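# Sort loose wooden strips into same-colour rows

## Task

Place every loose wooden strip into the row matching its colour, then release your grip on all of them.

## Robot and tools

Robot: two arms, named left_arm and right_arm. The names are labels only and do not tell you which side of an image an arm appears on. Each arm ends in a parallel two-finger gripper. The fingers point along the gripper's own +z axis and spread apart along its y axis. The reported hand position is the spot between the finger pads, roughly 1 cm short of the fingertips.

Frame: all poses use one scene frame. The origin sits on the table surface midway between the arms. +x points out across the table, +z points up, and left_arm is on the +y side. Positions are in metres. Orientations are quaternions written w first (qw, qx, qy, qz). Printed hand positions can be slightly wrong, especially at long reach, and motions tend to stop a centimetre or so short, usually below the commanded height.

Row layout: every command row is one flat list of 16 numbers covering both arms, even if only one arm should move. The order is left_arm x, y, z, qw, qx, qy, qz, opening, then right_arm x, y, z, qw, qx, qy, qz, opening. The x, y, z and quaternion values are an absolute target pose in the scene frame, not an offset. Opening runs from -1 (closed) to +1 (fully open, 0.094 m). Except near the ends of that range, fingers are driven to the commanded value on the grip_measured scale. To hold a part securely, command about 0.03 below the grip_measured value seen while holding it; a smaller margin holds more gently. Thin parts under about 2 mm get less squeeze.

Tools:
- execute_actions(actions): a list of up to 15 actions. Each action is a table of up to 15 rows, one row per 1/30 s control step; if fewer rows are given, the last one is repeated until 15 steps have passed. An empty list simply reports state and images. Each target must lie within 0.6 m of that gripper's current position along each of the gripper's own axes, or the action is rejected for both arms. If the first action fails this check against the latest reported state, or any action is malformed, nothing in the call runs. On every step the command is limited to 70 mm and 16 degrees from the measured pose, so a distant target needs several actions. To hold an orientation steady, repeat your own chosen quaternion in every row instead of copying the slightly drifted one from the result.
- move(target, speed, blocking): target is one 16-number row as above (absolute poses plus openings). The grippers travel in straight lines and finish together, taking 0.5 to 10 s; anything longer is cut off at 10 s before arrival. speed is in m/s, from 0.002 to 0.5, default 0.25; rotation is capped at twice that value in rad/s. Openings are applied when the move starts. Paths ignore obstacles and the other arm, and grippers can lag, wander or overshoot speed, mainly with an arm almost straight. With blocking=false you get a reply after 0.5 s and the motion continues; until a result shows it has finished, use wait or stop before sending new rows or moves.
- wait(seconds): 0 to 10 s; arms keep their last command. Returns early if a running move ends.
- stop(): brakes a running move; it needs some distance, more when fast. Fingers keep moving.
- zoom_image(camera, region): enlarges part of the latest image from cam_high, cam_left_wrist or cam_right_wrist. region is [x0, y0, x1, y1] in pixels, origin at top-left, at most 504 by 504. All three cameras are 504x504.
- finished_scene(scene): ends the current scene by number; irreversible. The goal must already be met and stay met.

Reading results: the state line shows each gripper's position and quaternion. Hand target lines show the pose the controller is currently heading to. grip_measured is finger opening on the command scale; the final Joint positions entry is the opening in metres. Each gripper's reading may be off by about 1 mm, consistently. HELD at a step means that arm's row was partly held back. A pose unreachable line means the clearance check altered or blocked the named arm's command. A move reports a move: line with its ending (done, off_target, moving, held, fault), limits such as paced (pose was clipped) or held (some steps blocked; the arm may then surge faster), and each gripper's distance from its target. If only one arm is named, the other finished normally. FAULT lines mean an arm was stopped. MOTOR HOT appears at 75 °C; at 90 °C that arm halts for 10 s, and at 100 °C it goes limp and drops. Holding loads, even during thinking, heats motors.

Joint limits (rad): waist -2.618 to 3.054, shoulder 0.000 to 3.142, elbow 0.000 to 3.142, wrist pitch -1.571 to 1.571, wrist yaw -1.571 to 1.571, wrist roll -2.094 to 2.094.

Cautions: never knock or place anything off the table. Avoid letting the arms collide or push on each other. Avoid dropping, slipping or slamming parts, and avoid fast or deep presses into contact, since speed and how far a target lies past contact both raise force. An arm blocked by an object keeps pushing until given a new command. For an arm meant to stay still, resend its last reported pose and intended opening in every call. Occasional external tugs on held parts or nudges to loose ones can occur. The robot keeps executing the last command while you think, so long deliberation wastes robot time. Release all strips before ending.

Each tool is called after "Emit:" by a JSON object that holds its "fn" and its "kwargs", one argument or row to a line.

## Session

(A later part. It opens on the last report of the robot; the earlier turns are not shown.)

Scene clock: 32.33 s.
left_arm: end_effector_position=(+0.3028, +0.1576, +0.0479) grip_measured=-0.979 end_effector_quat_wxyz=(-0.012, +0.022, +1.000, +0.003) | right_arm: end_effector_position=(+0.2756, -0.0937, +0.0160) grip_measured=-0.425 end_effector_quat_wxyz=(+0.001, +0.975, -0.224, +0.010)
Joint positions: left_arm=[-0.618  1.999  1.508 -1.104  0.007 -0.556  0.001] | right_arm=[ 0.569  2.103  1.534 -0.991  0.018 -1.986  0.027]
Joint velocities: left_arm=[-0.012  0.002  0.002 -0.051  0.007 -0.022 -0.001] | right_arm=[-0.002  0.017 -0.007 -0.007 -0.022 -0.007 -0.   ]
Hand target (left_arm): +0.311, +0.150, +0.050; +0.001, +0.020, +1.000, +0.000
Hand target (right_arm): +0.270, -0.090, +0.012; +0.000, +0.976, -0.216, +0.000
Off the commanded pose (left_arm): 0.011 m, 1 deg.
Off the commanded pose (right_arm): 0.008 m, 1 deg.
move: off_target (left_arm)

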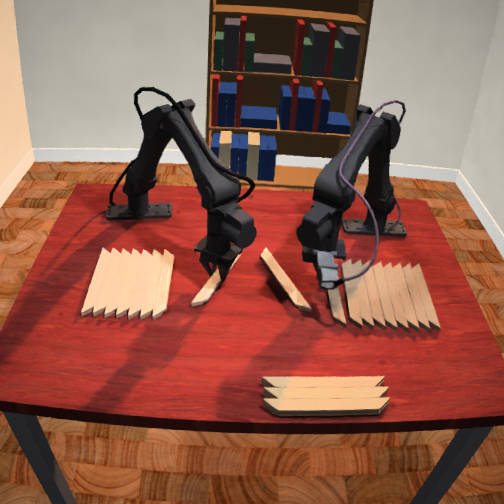

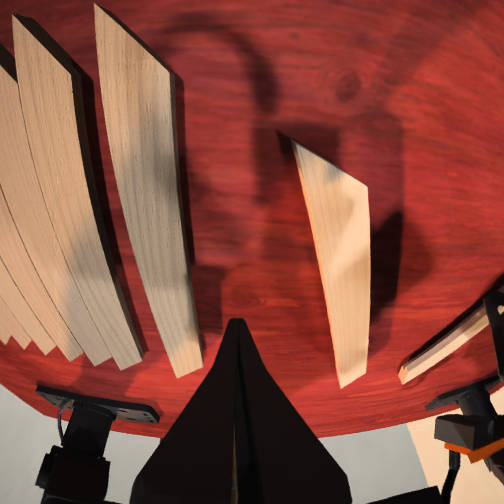

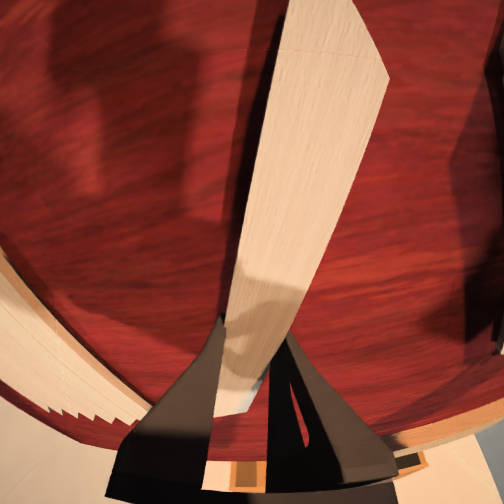

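Emit:
{"fn": "move", "kwargs": {
  "target": [0.31,0.155,0.03,0,0.02,1,0,-1, 0.27,-0.09,0.006,0,-0.976,0.216,0,-0.5],
  "speed": 0.07
}}

Emit:
{"fn": "move", "kwargs": {
  "target": [0.31,0.155,0.006,0,0.02,1,0,-1, 0.27,-0.09,0.006,0,-0.976,0.216,0,0.4],
  "speed": 0.07
}}

Emit:
{"fn": "move", "kwargs": {
  "target": [0.31,0.17,0.008,0,0.02,1,0,-1, 0.27,-0.09,0.07,0,-0.976,0.216,0,0.4]
}}

Emit:
{"fn": "move", "kwargs": {
  "target": [0.31,0.202,0.01,0,0.02,1,0,-1, 0.27,-0.1,0.07,0,-0.54,0.84,0,0.4],
  "speed": 0.5
}}

Emit:
{"fn": "move", "kwargs": {
  "target": [0.31,0.185,0.08,0,0.02,1,0,-1, 0.27,-0.09,0.05,0,0.216,0.976,0,0.4],
  "speed": 0.5
}}

Scene clock: 34.27 s.
left_arm: end_effector_position=(+0.3104, +0.1523, +0.0392) grip_measured=-0.979 end_effector_quat_wxyz=(+0.004, +0.022, +1.000, -0.007) | right_arm: end_effector_position=(+0.2765, -0.0929, +0.0132) grip_measured=-0.425 end_effector_quat_wxyz=(-0.002, +0.975, -0.223, +0.013)
Joint positions: left_arm=[-0.618  2.009  1.487 -1.036  0.007 -0.557  0.001] | right_arm=[ 0.569  2.103  1.522 -0.97   0.018 -1.987  0.027]
Joint velocities: left_arm=[-0.007  0.002 -0.017  0.051 -0.11   0.037  0.   ] | right_arm=[ 0.007  0.012 -0.012  0.066 -0.022 -0.066  0.   ]
Hand target (left_arm): +0.309, +0.155, +0.030; -0.000, +0.020, +1.000, +0.000
Hand target (right_arm): +0.270, -0.090, +0.006; -0.000, +0.976, -0.216, +0.000
Off the commanded pose (left_arm): 0.010 m, 1 deg.
Off the commanded pose (right_arm): 0.010 m, 2 deg.
move: done

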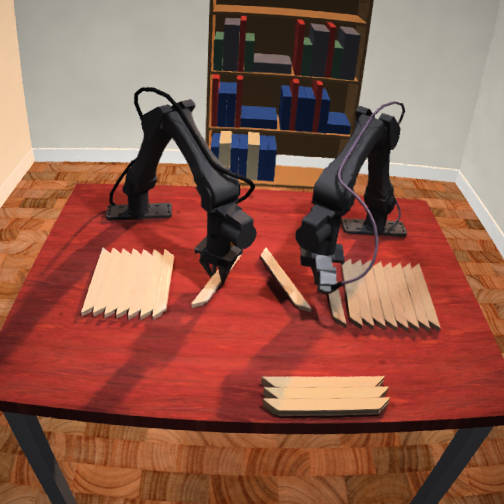

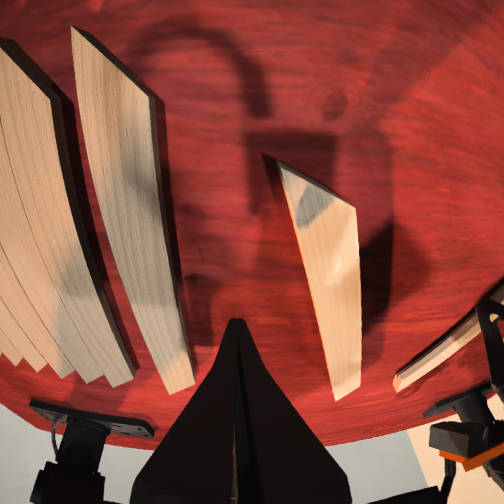

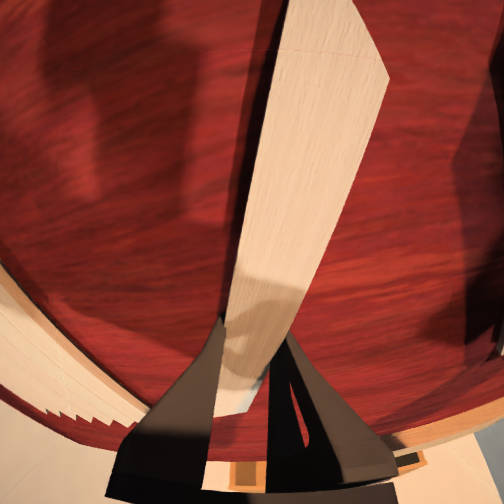

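Scene clock: 35.23 s.
left_arm: end_effector_position=(+0.3098, +0.1528, +0.0132) grip_measured=-0.979 end_effector_quat_wxyz=(+0.001, +0.022, +1.000, -0.005) | right_arm: end_effector_position=(+0.2765, -0.0929, +0.0132) grip_measured=+0.399 end_effector_quat_wxyz=(-0.002, +0.975, -0.223, +0.013)
Joint positions: left_arm=[-0.618  2.043  1.43  -0.95   0.007 -0.557  0.001] | right_arm=[ 0.569  2.103  1.522 -0.97   0.018 -1.987  0.066]
Joint velocities: left_arm=[-0.002 -0.007 -0.017  0.037 -0.037  0.022 -0.001] | right_arm=[ 0.002  0.002 -0.002 -0.007  0.037 -0.051 -0.001]
Hand target (left_arm): +0.309, +0.155, +0.006; +0.000, +0.020, +1.000, -0.000
Hand target (right_arm): +0.270, -0.090, +0.006; +0.000, +0.976, -0.216, +0.000
Off the commanded pose (left_arm): 0.008 m, 1 deg.
Off the commanded pose (right_arm): 0.010 m, 2 deg.
move: done

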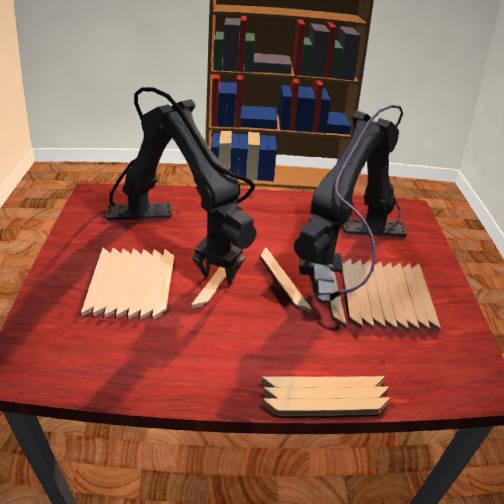

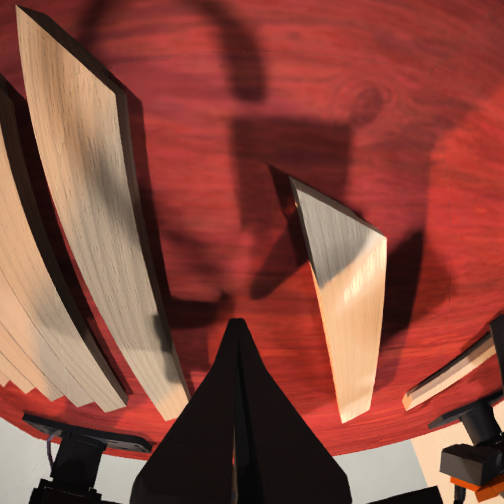

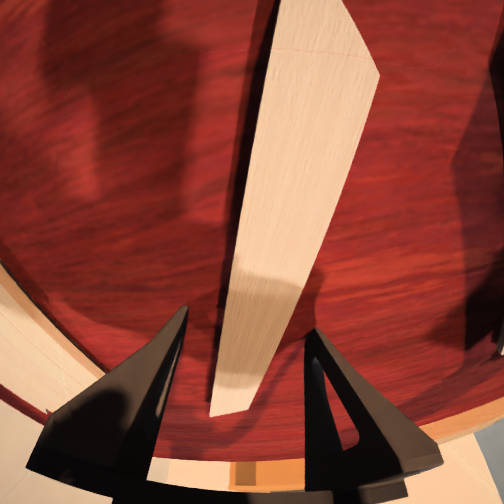

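Scene clock: 36.27 s.
left_arm: end_effector_position=(+0.3082, +0.1652, +0.0062) grip_measured=-0.979 end_effector_quat_wxyz=(-0.008, +0.019, +1.000, +0.000) | right_arm: end_effector_position=(+0.2725, -0.0962, +0.0536) grip_measured=+0.399 end_effector_quat_wxyz=(+0.016, +0.975, -0.223, -0.001)
Joint positions: left_arm=[-0.592  2.043  1.4   -0.942  0.008 -0.537  0.001] | right_arm=[ 0.569  2.085  1.659 -1.171  0.018 -1.988  0.066]
Joint velocities: left_arm=[ 0.002 -0.002 -0.002 -0.037  0.007  0.037 -0.   ] | right_arm=[-0.022 -0.007 -0.007 -0.11  -0.022 -0.007  0.   ]
Hand target (left_arm): +0.310, +0.170, +0.008; -0.001, +0.020, +1.000, +0.000
Hand target (right_arm): +0.270, -0.090, +0.070; -0.000, +0.976, -0.216, +0.000
Off the commanded pose (left_arm): 0.005 m, 1 deg.
Off the commanded pose (right_arm): 0.018 m, 2 deg.
move: off_target (right_arm)

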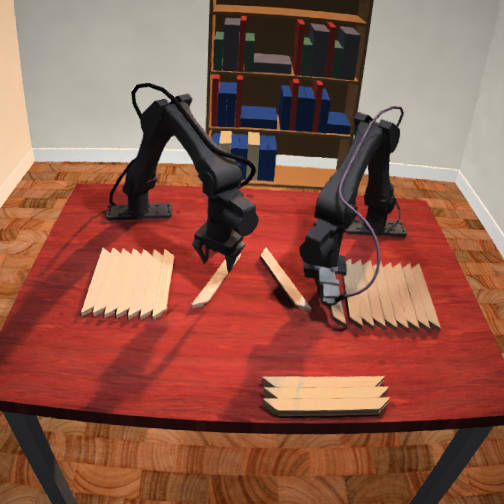

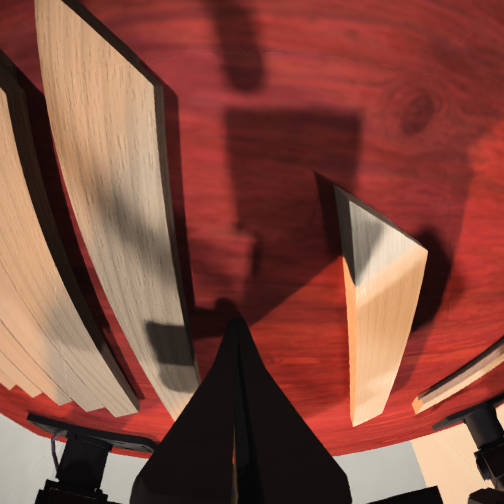

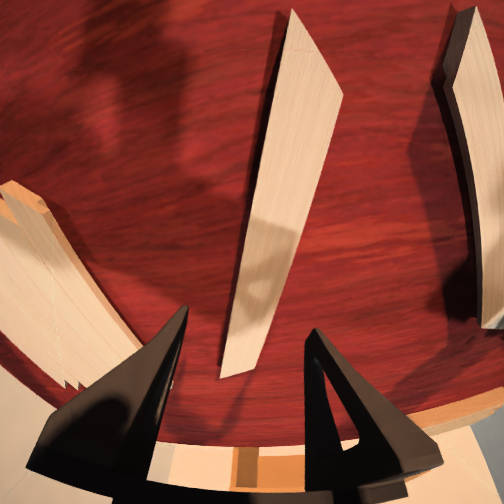

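Scene clock: 38.80 s.
left_arm: end_effector_position=(+0.3067, +0.1964, +0.0063) grip_measured=-0.979 end_effector_quat_wxyz=(-0.013, +0.019, +1.000, -0.000) | right_arm: end_effector_position=(+0.2692, -0.0975, +0.0573) grip_measured=+0.399 end_effector_quat_wxyz=(-0.013, -0.548, +0.836, -0.007)
Joint positions: left_arm=[-0.518  1.99   1.32  -0.923  0.012 -0.461  0.001] | right_arm=[ 0.569  2.07   1.651 -1.179  0.011 -0.457  0.066]
Joint velocities: left_arm=[ 0.002  0.002  0.007 -0.007  0.007 -0.007 -0.   ] | right_arm=[-0.002  0.002  0.002  0.081 -0.037  0.022 -0.   ]
Hand target (left_arm): +0.309, +0.202, +0.010; -0.001, +0.020, +1.000, -0.000
Hand target (right_arm): +0.270, -0.100, +0.070; -0.000, -0.541, +0.841, -0.000
Off the commanded pose (left_arm): 0.007 m, 1 deg.
Off the commanded pose (right_arm): 0.013 m, 2 deg.
move: off_target (right_arm)

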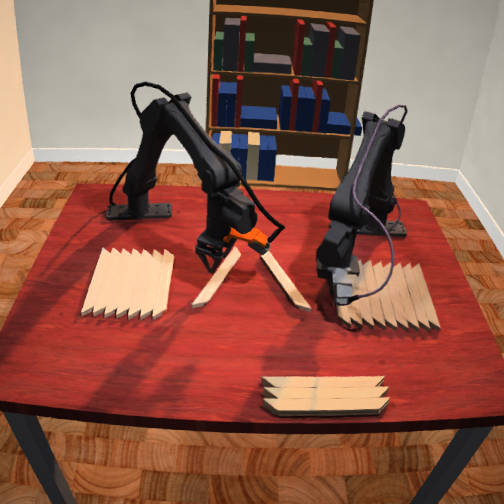

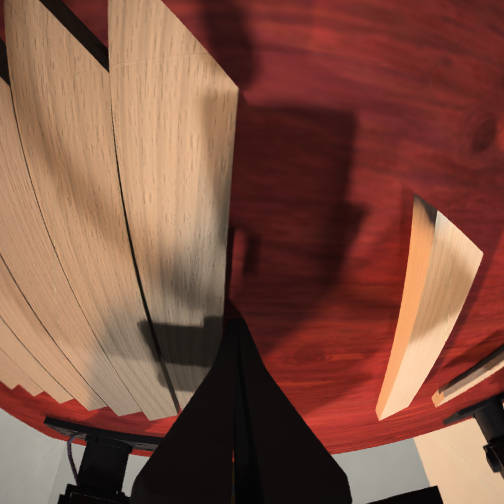

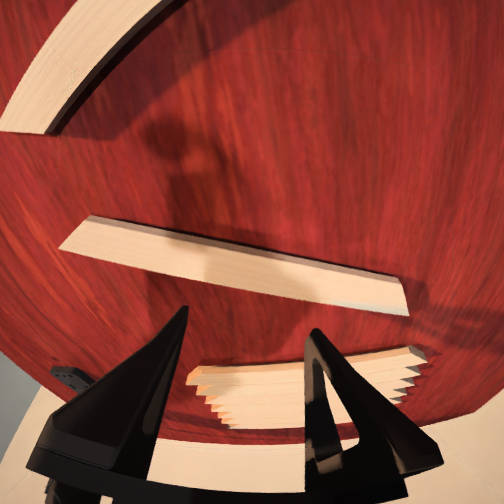

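Scene clock: 41.13 s.
left_arm: end_effector_position=(+0.3070, +0.1893, +0.0645) grip_measured=-0.979 end_effector_quat_wxyz=(-0.019, +0.020, +1.000, +0.004) | right_arm: end_effector_position=(+0.2709, -0.0929, +0.0520) grip_measured=+0.399 end_effector_quat_wxyz=(-0.003, +0.216, +0.976, -0.002)
Joint positions: left_arm=[-0.536  1.948  1.503 -1.163  0.011 -0.478  0.001] | right_arm=[ 0.569  2.07   1.63  -1.137 -0.002  1.139  0.066]
Joint velocities: left_arm=[-0.002  0.007  0.012 -0.007 -0.022 -0.037 -0.001] | right_arm=[ 0.002  0.002 -0.017 -0.022  0.022 -0.007 -0.001]
Hand target (left_arm): +0.311, +0.185, +0.080; +0.000, +0.020, +1.000, -0.000
Hand target (right_arm): +0.270, -0.090, +0.050; -0.000, +0.216, +0.976, +0.000
Off the commanded pose (left_arm): 0.016 m, 2 deg.
Off the commanded pose (right_arm): 0.004 m, 0 deg.
move: off_target (left_arm)

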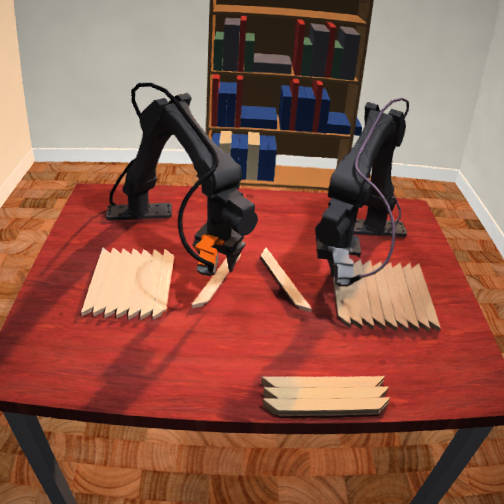

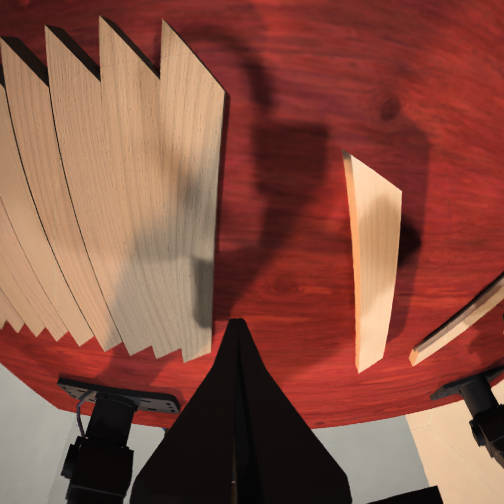

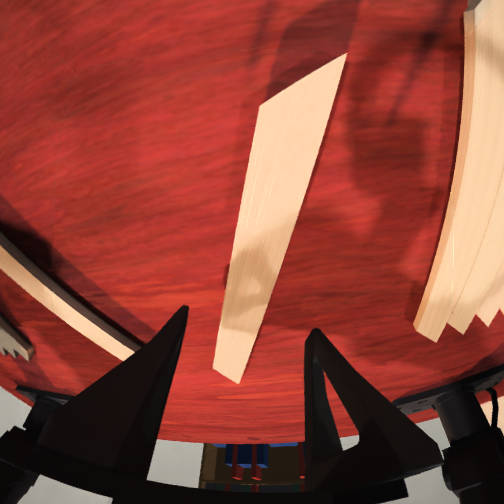

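Emit:
{"fn": "move", "kwargs": {
  "target": [0.31,0.185,0.09,0,0.1,1,0,0.5, 0.265,-0.082,0.008,0,0.216,0.976,0,0.4],
  "speed": 0.1
}}

Emit:
{"fn": "move", "kwargs": {
  "target": [0.31,0.185,0.09,0,0.4,0.92,0,0.5, 0.265,-0.082,0.008,0,0.216,0.976,0,-0.5],
  "speed": 0.5
}}

Emit:
{"fn": "move", "kwargs": {
  "target": [0.31,0.185,0.09,0,0.7,0.7,0,0.5, 0.27,-0.09,0.06,0,0.1,0.99,0,-0.5],
  "speed": 0.5
}}

Emit:
{"fn": "move", "kwargs": {
  "target": [0.275,0.075,0.05,0,0.98,0.2,0,0.5, 0.30,-0.165,0.035,0,0.02,1,0,-0.5],
  "speed": 0.4
}}

Scene clock: 43.00 s.
left_arm: end_effector_position=(+0.3061, +0.1902, +0.0713) grip_measured=+0.498 end_effector_quat_wxyz=(-0.023, +0.087, +0.996, +0.006) | right_arm: end_effector_position=(+0.2664, -0.0852, +0.0118) grip_measured=+0.399 end_effector_quat_wxyz=(-0.002, +0.217, +0.976, -0.000)
Joint positions: left_arm=[-0.536  1.948  1.53  -1.2    0.009 -0.343  0.07 ] | right_arm=[ 0.591  2.115  1.534 -0.992 -0.002  1.165  0.066]
Joint velocities: left_arm=[-0.007 -0.002 -0.017 -0.022 -0.022  0.066 -0.   ] | right_arm=[ 0.007 -0.002 -0.002 -0.051  0.007 -0.081 -0.   ]
Hand target (left_arm): +0.310, +0.185, +0.090; +0.000, +0.099, +0.995, +0.000
Hand target (right_arm): +0.265, -0.082, +0.008; +0.000, +0.216, +0.976, -0.000
Off the commanded pose (left_arm): 0.020 m, 3 deg.
Off the commanded pose (right_arm): 0.005 m, 0 deg.
move: off_target (left_arm)

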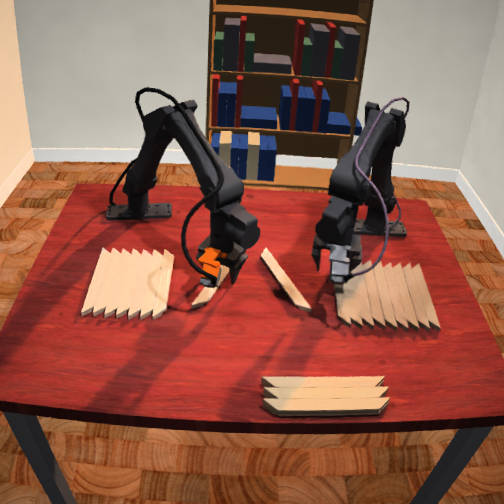

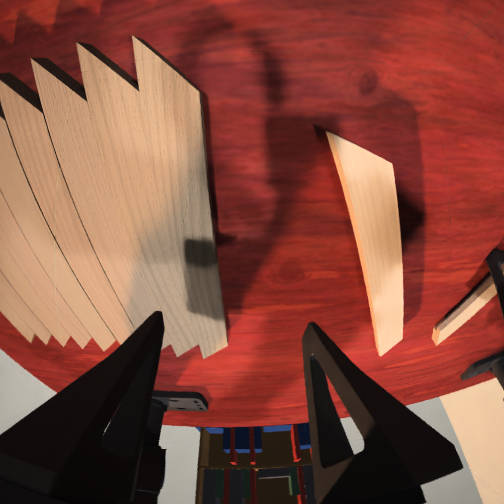

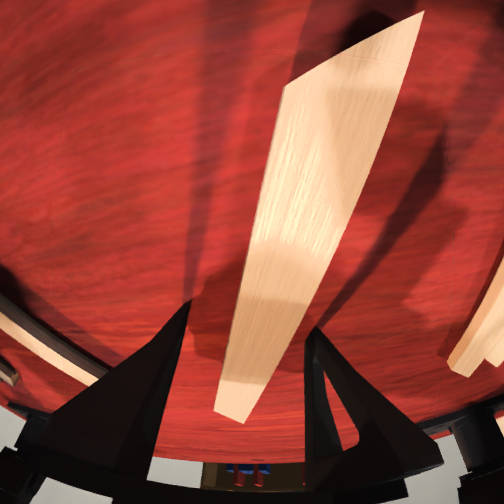

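Scene clock: 44.40 s.
left_arm: end_effector_position=(+0.3067, +0.1918, +0.0713) grip_measured=+0.499 end_effector_quat_wxyz=(-0.024, +0.387, +0.922, +0.003) | right_arm: end_effector_position=(+0.2663, -0.0852, +0.0118) grip_measured=-0.423 end_effector_quat_wxyz=(-0.002, +0.217, +0.976, -0.000)
Joint positions: left_arm=[-0.536  1.948  1.53  -1.202 -0.     0.277  0.07 ] | right_arm=[ 0.591  2.115  1.534 -0.993 -0.003  1.165  0.027]
Joint velocities: left_arm=[-0.017 -0.007 -0.007 -0.051 -0.007  0.007 -0.   ] | right_arm=[-0.017  0.012 -0.012  0.022 -0.007 -0.022 -0.001]
Hand target (left_arm): +0.310, +0.185, +0.090; +0.000, +0.399, +0.917, -0.000
Hand target (right_arm): +0.265, -0.082, +0.008; -0.000, +0.216, +0.976, -0.000
Off the commanded pose (left_arm): 0.020 m, 3 deg.
Off the commanded pose (right_arm): 0.005 m, 0 deg.
move: off_target (left_arm)

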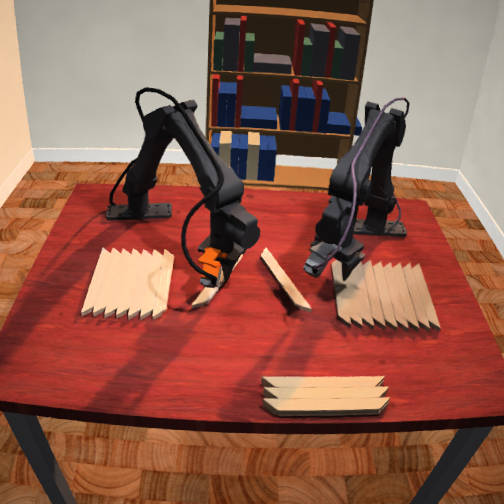

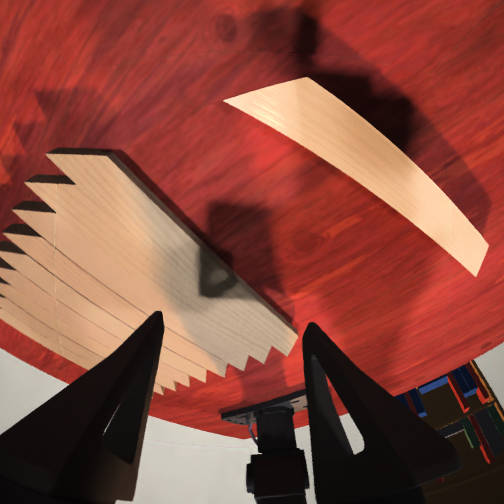

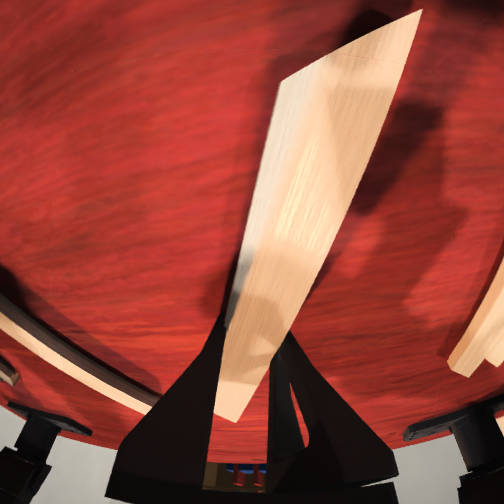

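Scene clock: 45.93 s.
left_arm: end_effector_position=(+0.3067, +0.1918, +0.0714) grip_measured=+0.499 end_effector_quat_wxyz=(-0.025, +0.700, +0.714, -0.001) | right_arm: end_effector_position=(+0.2598, -0.0910, +0.0396) grip_measured=-0.424 end_effector_quat_wxyz=(-0.019, +0.098, +0.995, -0.018)
Joint positions: left_arm=[-0.541  1.948  1.53  -1.202 -0.01   1.027  0.07 ] | right_arm=[ 0.591  2.099  1.623 -1.148 -0.003  0.922  0.027]
Joint velocities: left_arm=[-0.012  0.007 -0.012 -0.007  0.037 -0.007  0.   ] | right_arm=[-0.027  0.007 -0.002  0.022 -0.022 -0.022  0.   ]
Hand target (left_arm): +0.310, +0.185, +0.090; +0.000, +0.707, +0.707, +0.000
Hand target (right_arm): +0.270, -0.090, +0.060; +0.000, +0.101, +0.995, +0.000
Off the commanded pose (left_arm): 0.020 m, 3 deg.
Off the commanded pose (right_arm): 0.023 m, 3 deg.
move: off_target (left_arm, right_arm)

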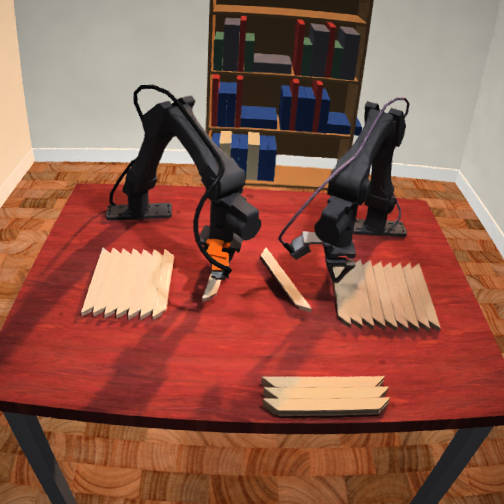

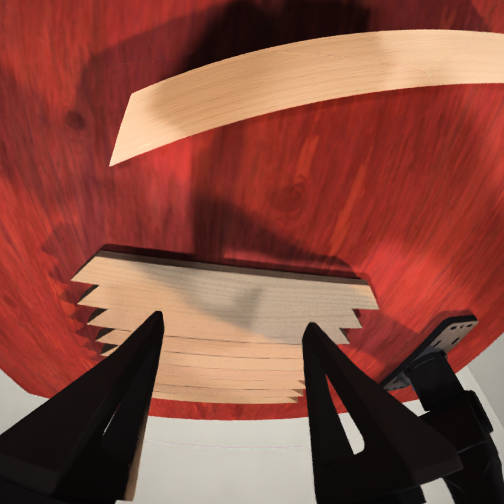

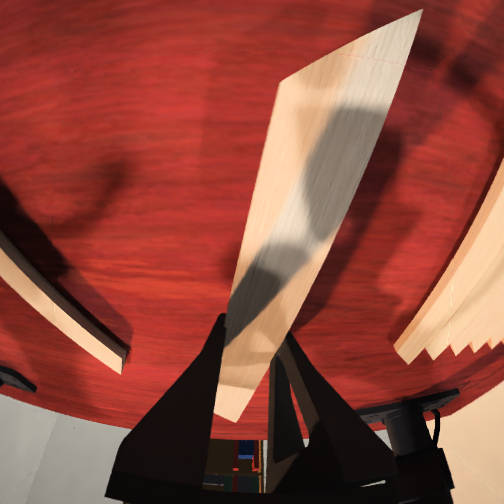

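Scene clock: 48.07 s.
left_arm: end_effector_position=(+0.2747, +0.0840, +0.0487) grip_measured=+0.499 end_effector_quat_wxyz=(-0.010, +0.978, +0.210, +0.004) | right_arm: end_effector_position=(+0.2928, -0.1654, +0.0216) grip_measured=-0.424 end_effector_quat_wxyz=(-0.025, +0.021, +0.999, -0.013)
Joint positions: left_arm=[-0.825  2.086  1.642 -1.138 -0.017  1.912  0.07 ] | right_arm=[ 0.379  2.06   1.488 -1.056 -0.003  0.556  0.027]
Joint velocities: left_arm=[-0.012 -0.007 -0.007 -0.022  0.037 -0.051  0.   ] | right_arm=[ 0.022 -0.012  0.012 -0.037 -0.051 -0.022 -0.001]
Hand target (left_arm): +0.277, +0.075, +0.049; -0.001, +0.980, +0.200, +0.003
Hand target (right_arm): +0.299, -0.165, +0.035; -0.003, +0.021, +1.000, -0.001
Off the commanded pose (left_arm): 0.009 m, 2 deg.
Off the commanded pose (right_arm): 0.015 m, 3 deg.
move: off_target (right_arm)

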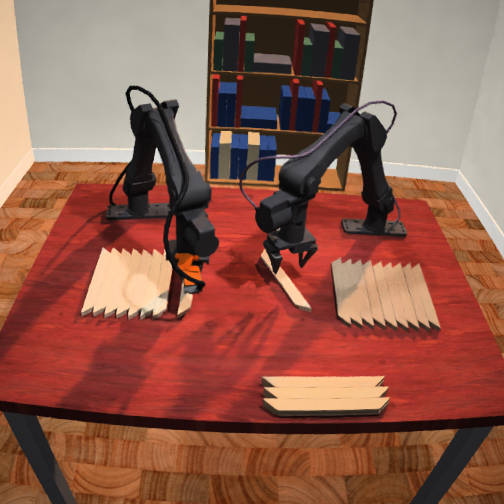

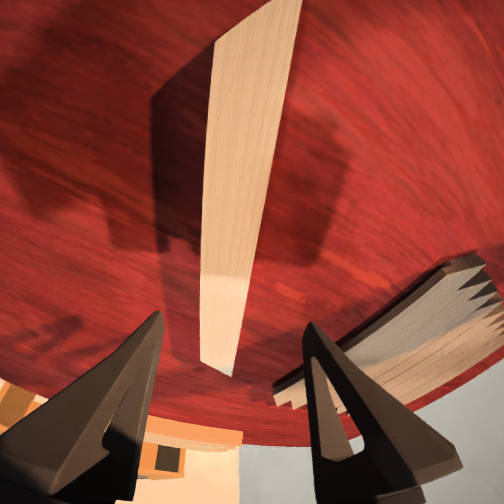

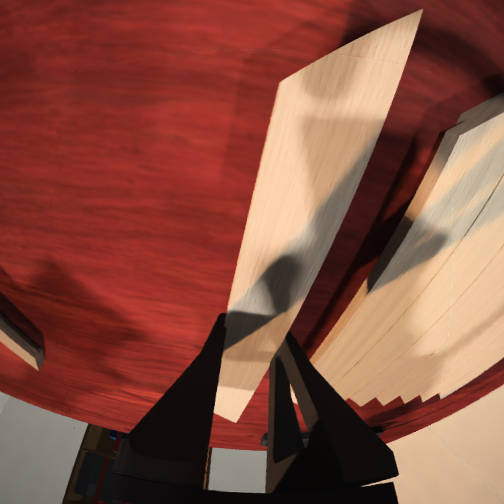

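Emit:
{"fn": "move", "kwargs": {
  "target": [0.27,0.068,0.003,0,0.985,0.174,0,0.5,0.30,-0.165,0.01,0,0.02,1,0,-0.5],
  "speed": 0.06
}}

Scene clock: 50.43 s.
left_arm: end_effector_position=(+0.2784, +0.0692, +0.0126) grip_measured=+0.499 end_effector_quat_wxyz=(+0.006, +0.983, +0.185, +0.013) | right_arm: end_effector_position=(+0.2932, -0.1651, +0.0109) grip_measured=-0.424 end_effector_quat_wxyz=(-0.018, +0.020, +1.000, -0.009)
Joint positions: left_arm=[-0.843  2.14   1.577 -0.984 -0.015  1.946  0.07 ] | right_arm=[ 0.379  2.06   1.444 -0.995 -0.003  0.555  0.027]
Joint velocities: left_arm=[-0.017 -0.002  0.002  0.022  0.007 -0.022  0.   ] | right_arm=[-0.012  0.002 -0.007  0.007 -0.037 -0.022 -0.   ]
Hand target (left_arm): +0.270, +0.069, +0.003; -0.000, +0.985, +0.174, +0.000
Hand target (right_arm): +0.300, -0.165, +0.010; -0.001, +0.021, +1.000, -0.000
Off the commanded pose (left_arm): 0.013 m, 2 deg.
Off the commanded pose (right_arm): 0.007 m, 2 deg.
move: off_target (left_arm)

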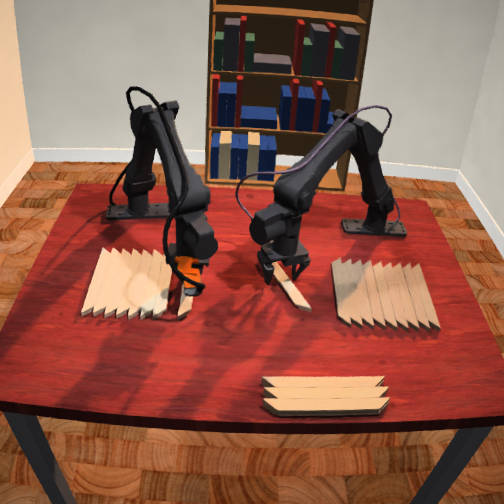

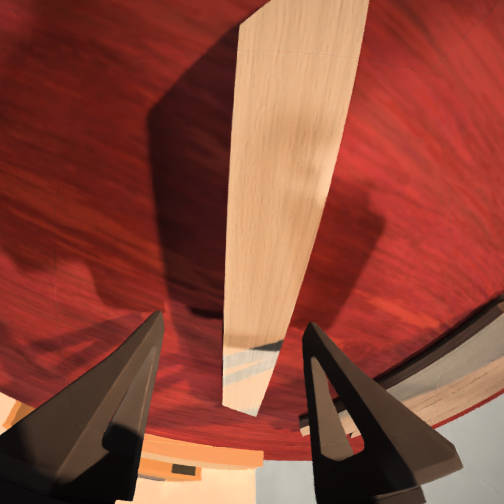

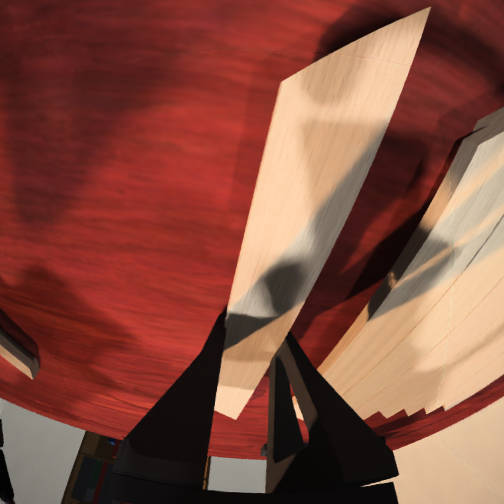

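Emit:
{"fn": "move", "kwargs": {
  "target": [0.27,0.068,0.003,0,0.985,0.174,0,-0.5,0.30,-0.165,0.01,0,0.02,1,0,-0.25]
}}

Emit:
{"fn": "move", "kwargs": {
  "target": [0.27,0.068,0.05,0,0.985,0.174,0,-0.5,0.30,-0.165,0.08,0,0.02,1,0,-0.25],
  "speed": 0.12
}}

Emit:
{"fn": "move", "kwargs": {
  "target": [0.27,0.068,0.05,0,0.5,0.866,0,-0.5,0.22,-0.3,0.14,0,0.02,1,0,0.5],
  "speed": 0.4
}}

Emit:
{"fn": "move", "kwargs": {
  "target": [0.28,0.0,0.045,0,0,1,0,-0.5,0.22,-0.3,0.14,0,0.02,1,0,0.5],
  "speed": 0.4
}}

Emit:
{"fn": "move", "kwargs": {
  "target": [0.28,0.0,0.008,0,0,1,0,-0.5,0.22,-0.3,0.14,0,0.02,1,0,0.5],
  "speed": 0.06
}}

Scene clock: 52.23 s.
left_arm: end_effector_position=(+0.2790, +0.0687, +0.0126) grip_measured=-0.449 end_effector_quat_wxyz=(+0.007, +0.983, +0.185, +0.014) | right_arm: end_effector_position=(+0.2932, -0.1658, +0.0109) grip_measured=-0.252 end_effector_quat_wxyz=(-0.017, +0.020, +1.000, -0.010)
Joint positions: left_arm=[-0.843  2.14   1.577 -0.981 -0.016  1.946  0.026] | right_arm=[ 0.379  2.06   1.444 -0.996  0.     0.554  0.035]
Joint velocities: left_arm=[ 0.007  0.007 -0.012 -0.022  0.037  0.022  0.   ] | right_arm=[ 0.002 -0.007 -0.002 -0.037 -0.007 -0.037  0.002]
Hand target (left_arm): +0.270, +0.068, +0.003; -0.000, +0.985, +0.174, +0.000
Hand target (right_arm): +0.300, -0.165, +0.010; -0.000, +0.020, +1.000, -0.000
Off the commanded pose (left_arm): 0.013 m, 2 deg.
Off the commanded pose (right_arm): 0.007 m, 2 deg.
move: off_target (left_arm)

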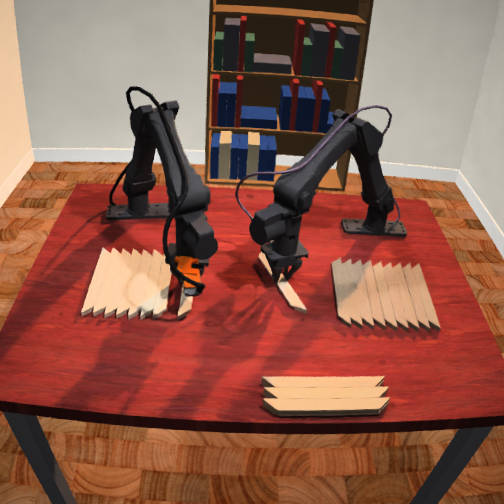

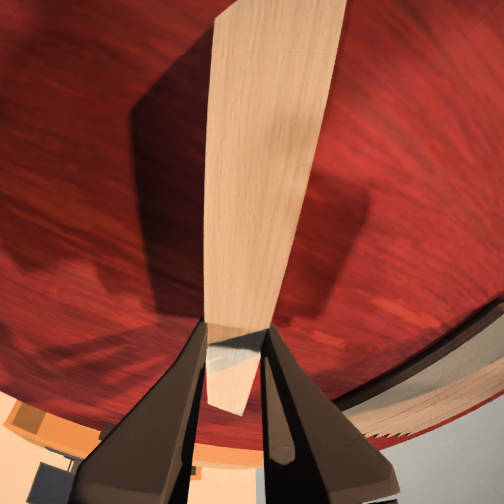

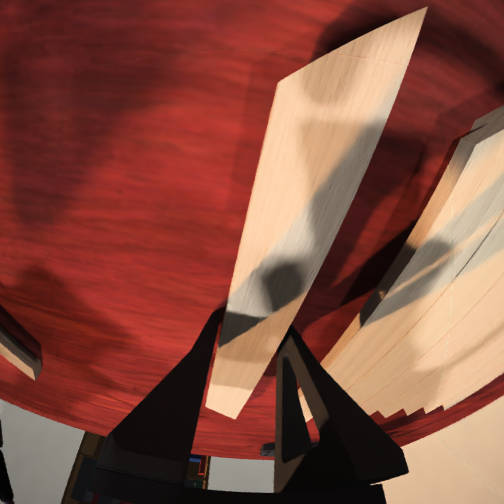

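Scene clock: 53.40 s.
left_arm: end_effector_position=(+0.2724, +0.0758, +0.0307) grip_measured=-0.449 end_effector_quat_wxyz=(-0.018, +0.983, +0.184, -0.002) | right_arm: end_effector_position=(+0.2937, -0.1655, +0.0647) grip_measured=-0.252 end_effector_quat_wxyz=(-0.018, +0.020, +1.000, -0.011)
Joint positions: left_arm=[-0.843  2.14   1.651 -1.115 -0.015  1.946  0.026] | right_arm=[ 0.379  2.005  1.584 -1.191  0.     0.554  0.035]
Joint velocities: left_arm=[ 0.007 -0.012  0.002 -0.095  0.022 -0.051 -0.   ] | right_arm=[-0.007 -0.007  0.017  0.022  0.051  0.007  0.001]
Hand target (left_arm): +0.270, +0.068, +0.050; +0.000, +0.985, +0.174, +0.000
Hand target (right_arm): +0.300, -0.165, +0.080; +0.000, +0.020, +1.000, +0.000
Off the commanded pose (left_arm): 0.021 m, 2 deg.
Off the commanded pose (right_arm): 0.017 m, 2 deg.
move: off_target (left_arm, right_arm)

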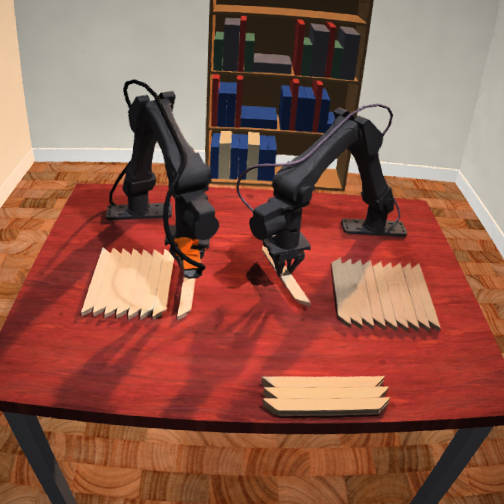

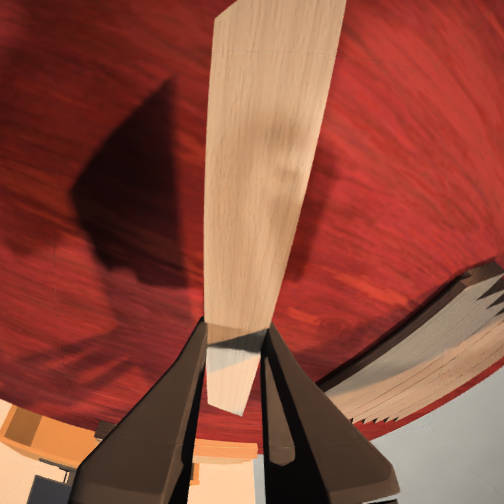

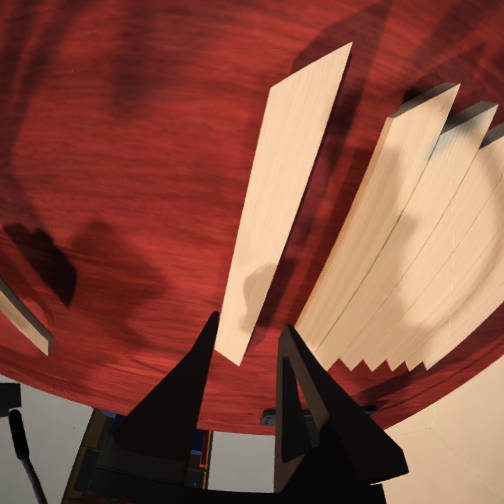

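Scene clock: 56.23 s.
left_arm: end_effector_position=(+0.2687, +0.0766, +0.0308) grip_measured=-0.449 end_effector_quat_wxyz=(-0.021, +0.502, +0.865, +0.008) | right_arm: end_effector_position=(+0.2229, -0.2972, +0.1339) grip_measured=+0.498 end_effector_quat_wxyz=(-0.013, +0.019, +1.000, -0.003)
Joint positions: left_arm=[-0.843  2.14   1.651 -1.128 -0.003  0.227  0.026] | right_arm=[ 0.06   1.53   1.29  -1.356  0.     0.234  0.07 ]
Joint velocities: left_arm=[-0.007 -0.002  0.007  0.022 -0.022  0.037  0.001] | right_arm=[-0.012 -0.002 -0.022 -0.022 -0.051 -0.095  0.   ]
Hand target (left_arm): +0.270, +0.068, +0.050; +0.000, +0.500, +0.866, -0.000
Hand target (right_arm): +0.220, -0.300, +0.140; -0.003, +0.020, +1.000, +0.001
Off the commanded pose (left_arm): 0.021 m, 3 deg.
Off the commanded pose (right_arm): 0.007 m, 1 deg.
move: off_target (left_arm)

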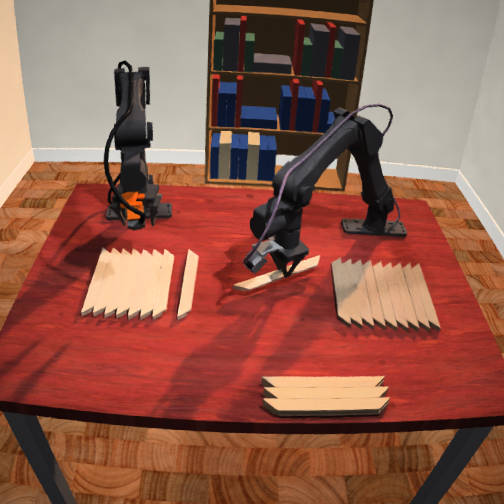

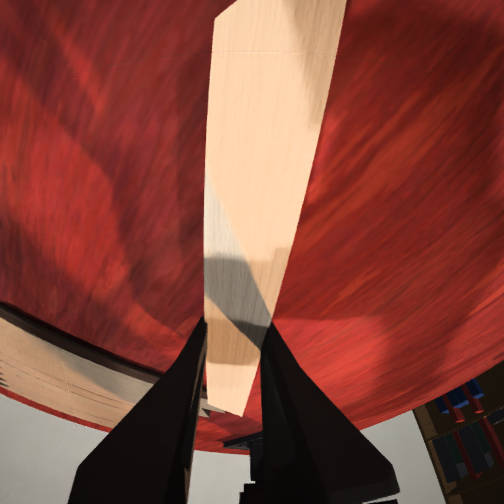

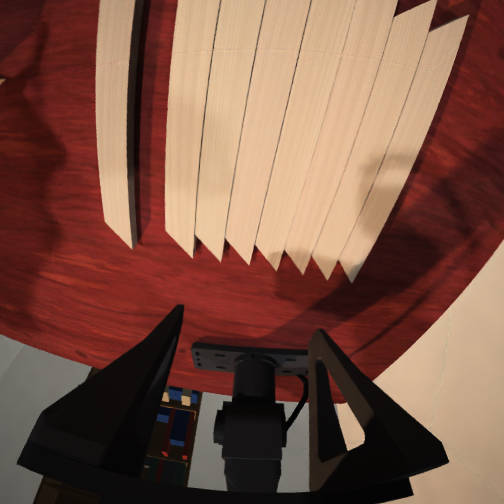

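Scene clock: 58.27 s.
left_arm: end_effector_position=(+0.2823, +0.0039, +0.0420) grip_measured=-0.450 end_effector_quat_wxyz=(-0.001, +0.002, +1.000, -0.002) | right_arm: end_effector_position=(+0.2229, -0.2972, +0.1339) grip_measured=+0.498 end_effector_quat_wxyz=(-0.013, +0.019, +1.000, -0.003)
Joint positions: left_arm=[-0.926  2.36   2.063 -1.273  0.004 -0.903  0.026] | right_arm=[ 0.06   1.53   1.29  -1.356  0.     0.234  0.07 ]
Joint velocities: left_arm=[ 0.002  0.002  0.012  0.007 -0.007 -0.022 -0.001] | right_arm=[-0.002  0.002 -0.012  0.007 -0.022 -0.051 -0.001]
Hand target (left_arm): +0.281, -0.000, +0.044; +0.001, -0.000, +1.000, -0.000
Hand target (right_arm): +0.220, -0.300, +0.140; -0.000, +0.020, +1.000, -0.000
Off the commanded pose (left_arm): 0.005 m, 0 deg.
Off the commanded pose (right_arm): 0.007 m, 1 deg.
move: done

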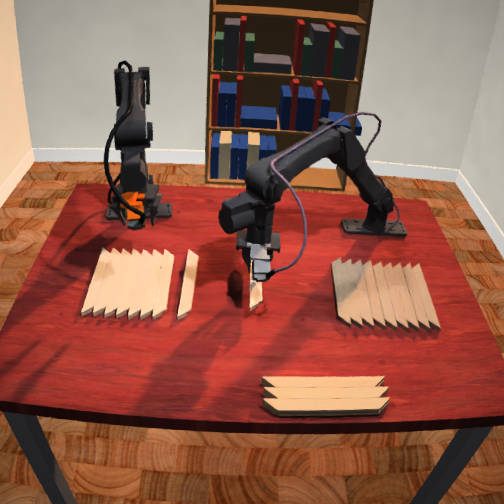

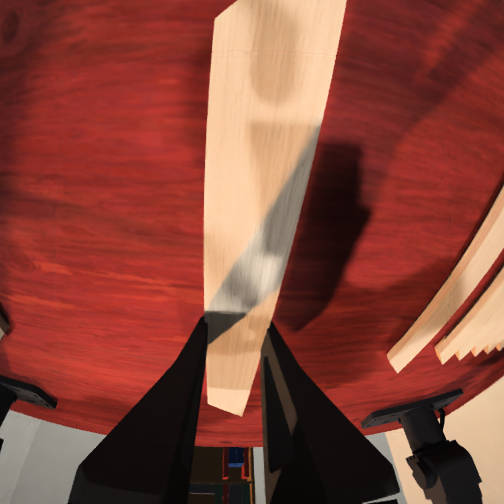

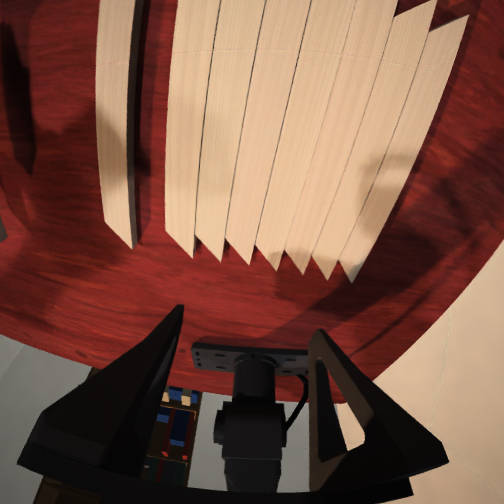

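Scene clock: 59.27 s.
left_arm: end_effector_position=(+0.2836, +0.0023, +0.0151) grip_measured=-0.450 end_effector_quat_wxyz=(+0.000, +0.001, +1.000, -0.003) | right_arm: end_effector_position=(+0.2229, -0.2972, +0.1339) grip_measured=+0.498 end_effector_quat_wxyz=(-0.013, +0.019, +1.000, -0.003)
Joint positions: left_arm=[-0.926  2.378  1.988 -1.175  0.004 -0.907  0.026] | right_arm=[ 0.06   1.53   1.29  -1.356  0.     0.234  0.07 ]
Joint velocities: left_arm=[-0.002  0.002 -0.007 -0.037  0.022 -0.051  0.001] | right_arm=[-0.022 -0.002  0.002 -0.037 -0.095 -0.037 -0.   ]
Hand target (left_arm): +0.280, +0.001, +0.008; -0.000, +0.000, +1.000, +0.000
Hand target (right_arm): +0.220, -0.300, +0.140; -0.000, +0.020, +1.000, -0.000
Off the commanded pose (left_arm): 0.008 m, 0 deg.
Off the commanded pose (right_arm): 0.007 m, 1 deg.
move: done

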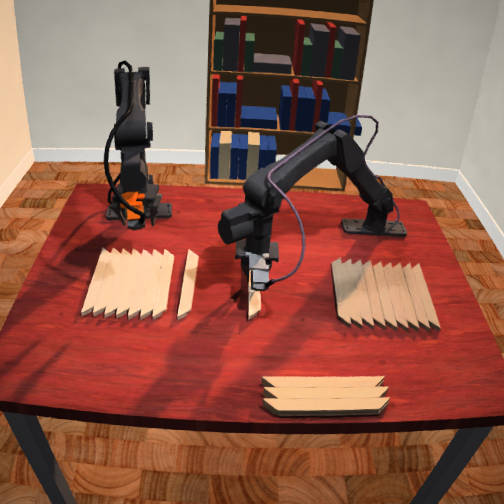

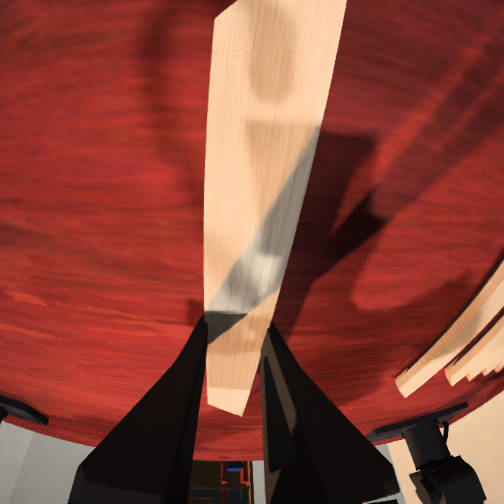

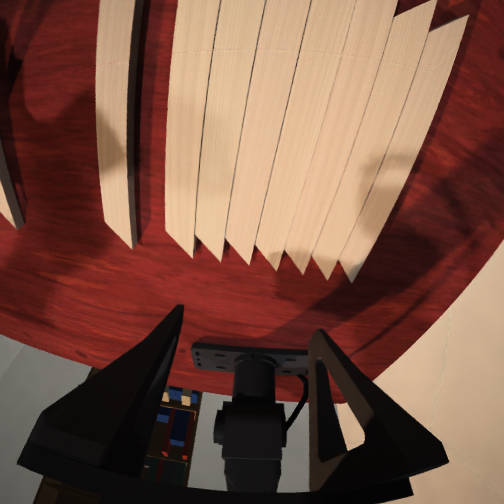

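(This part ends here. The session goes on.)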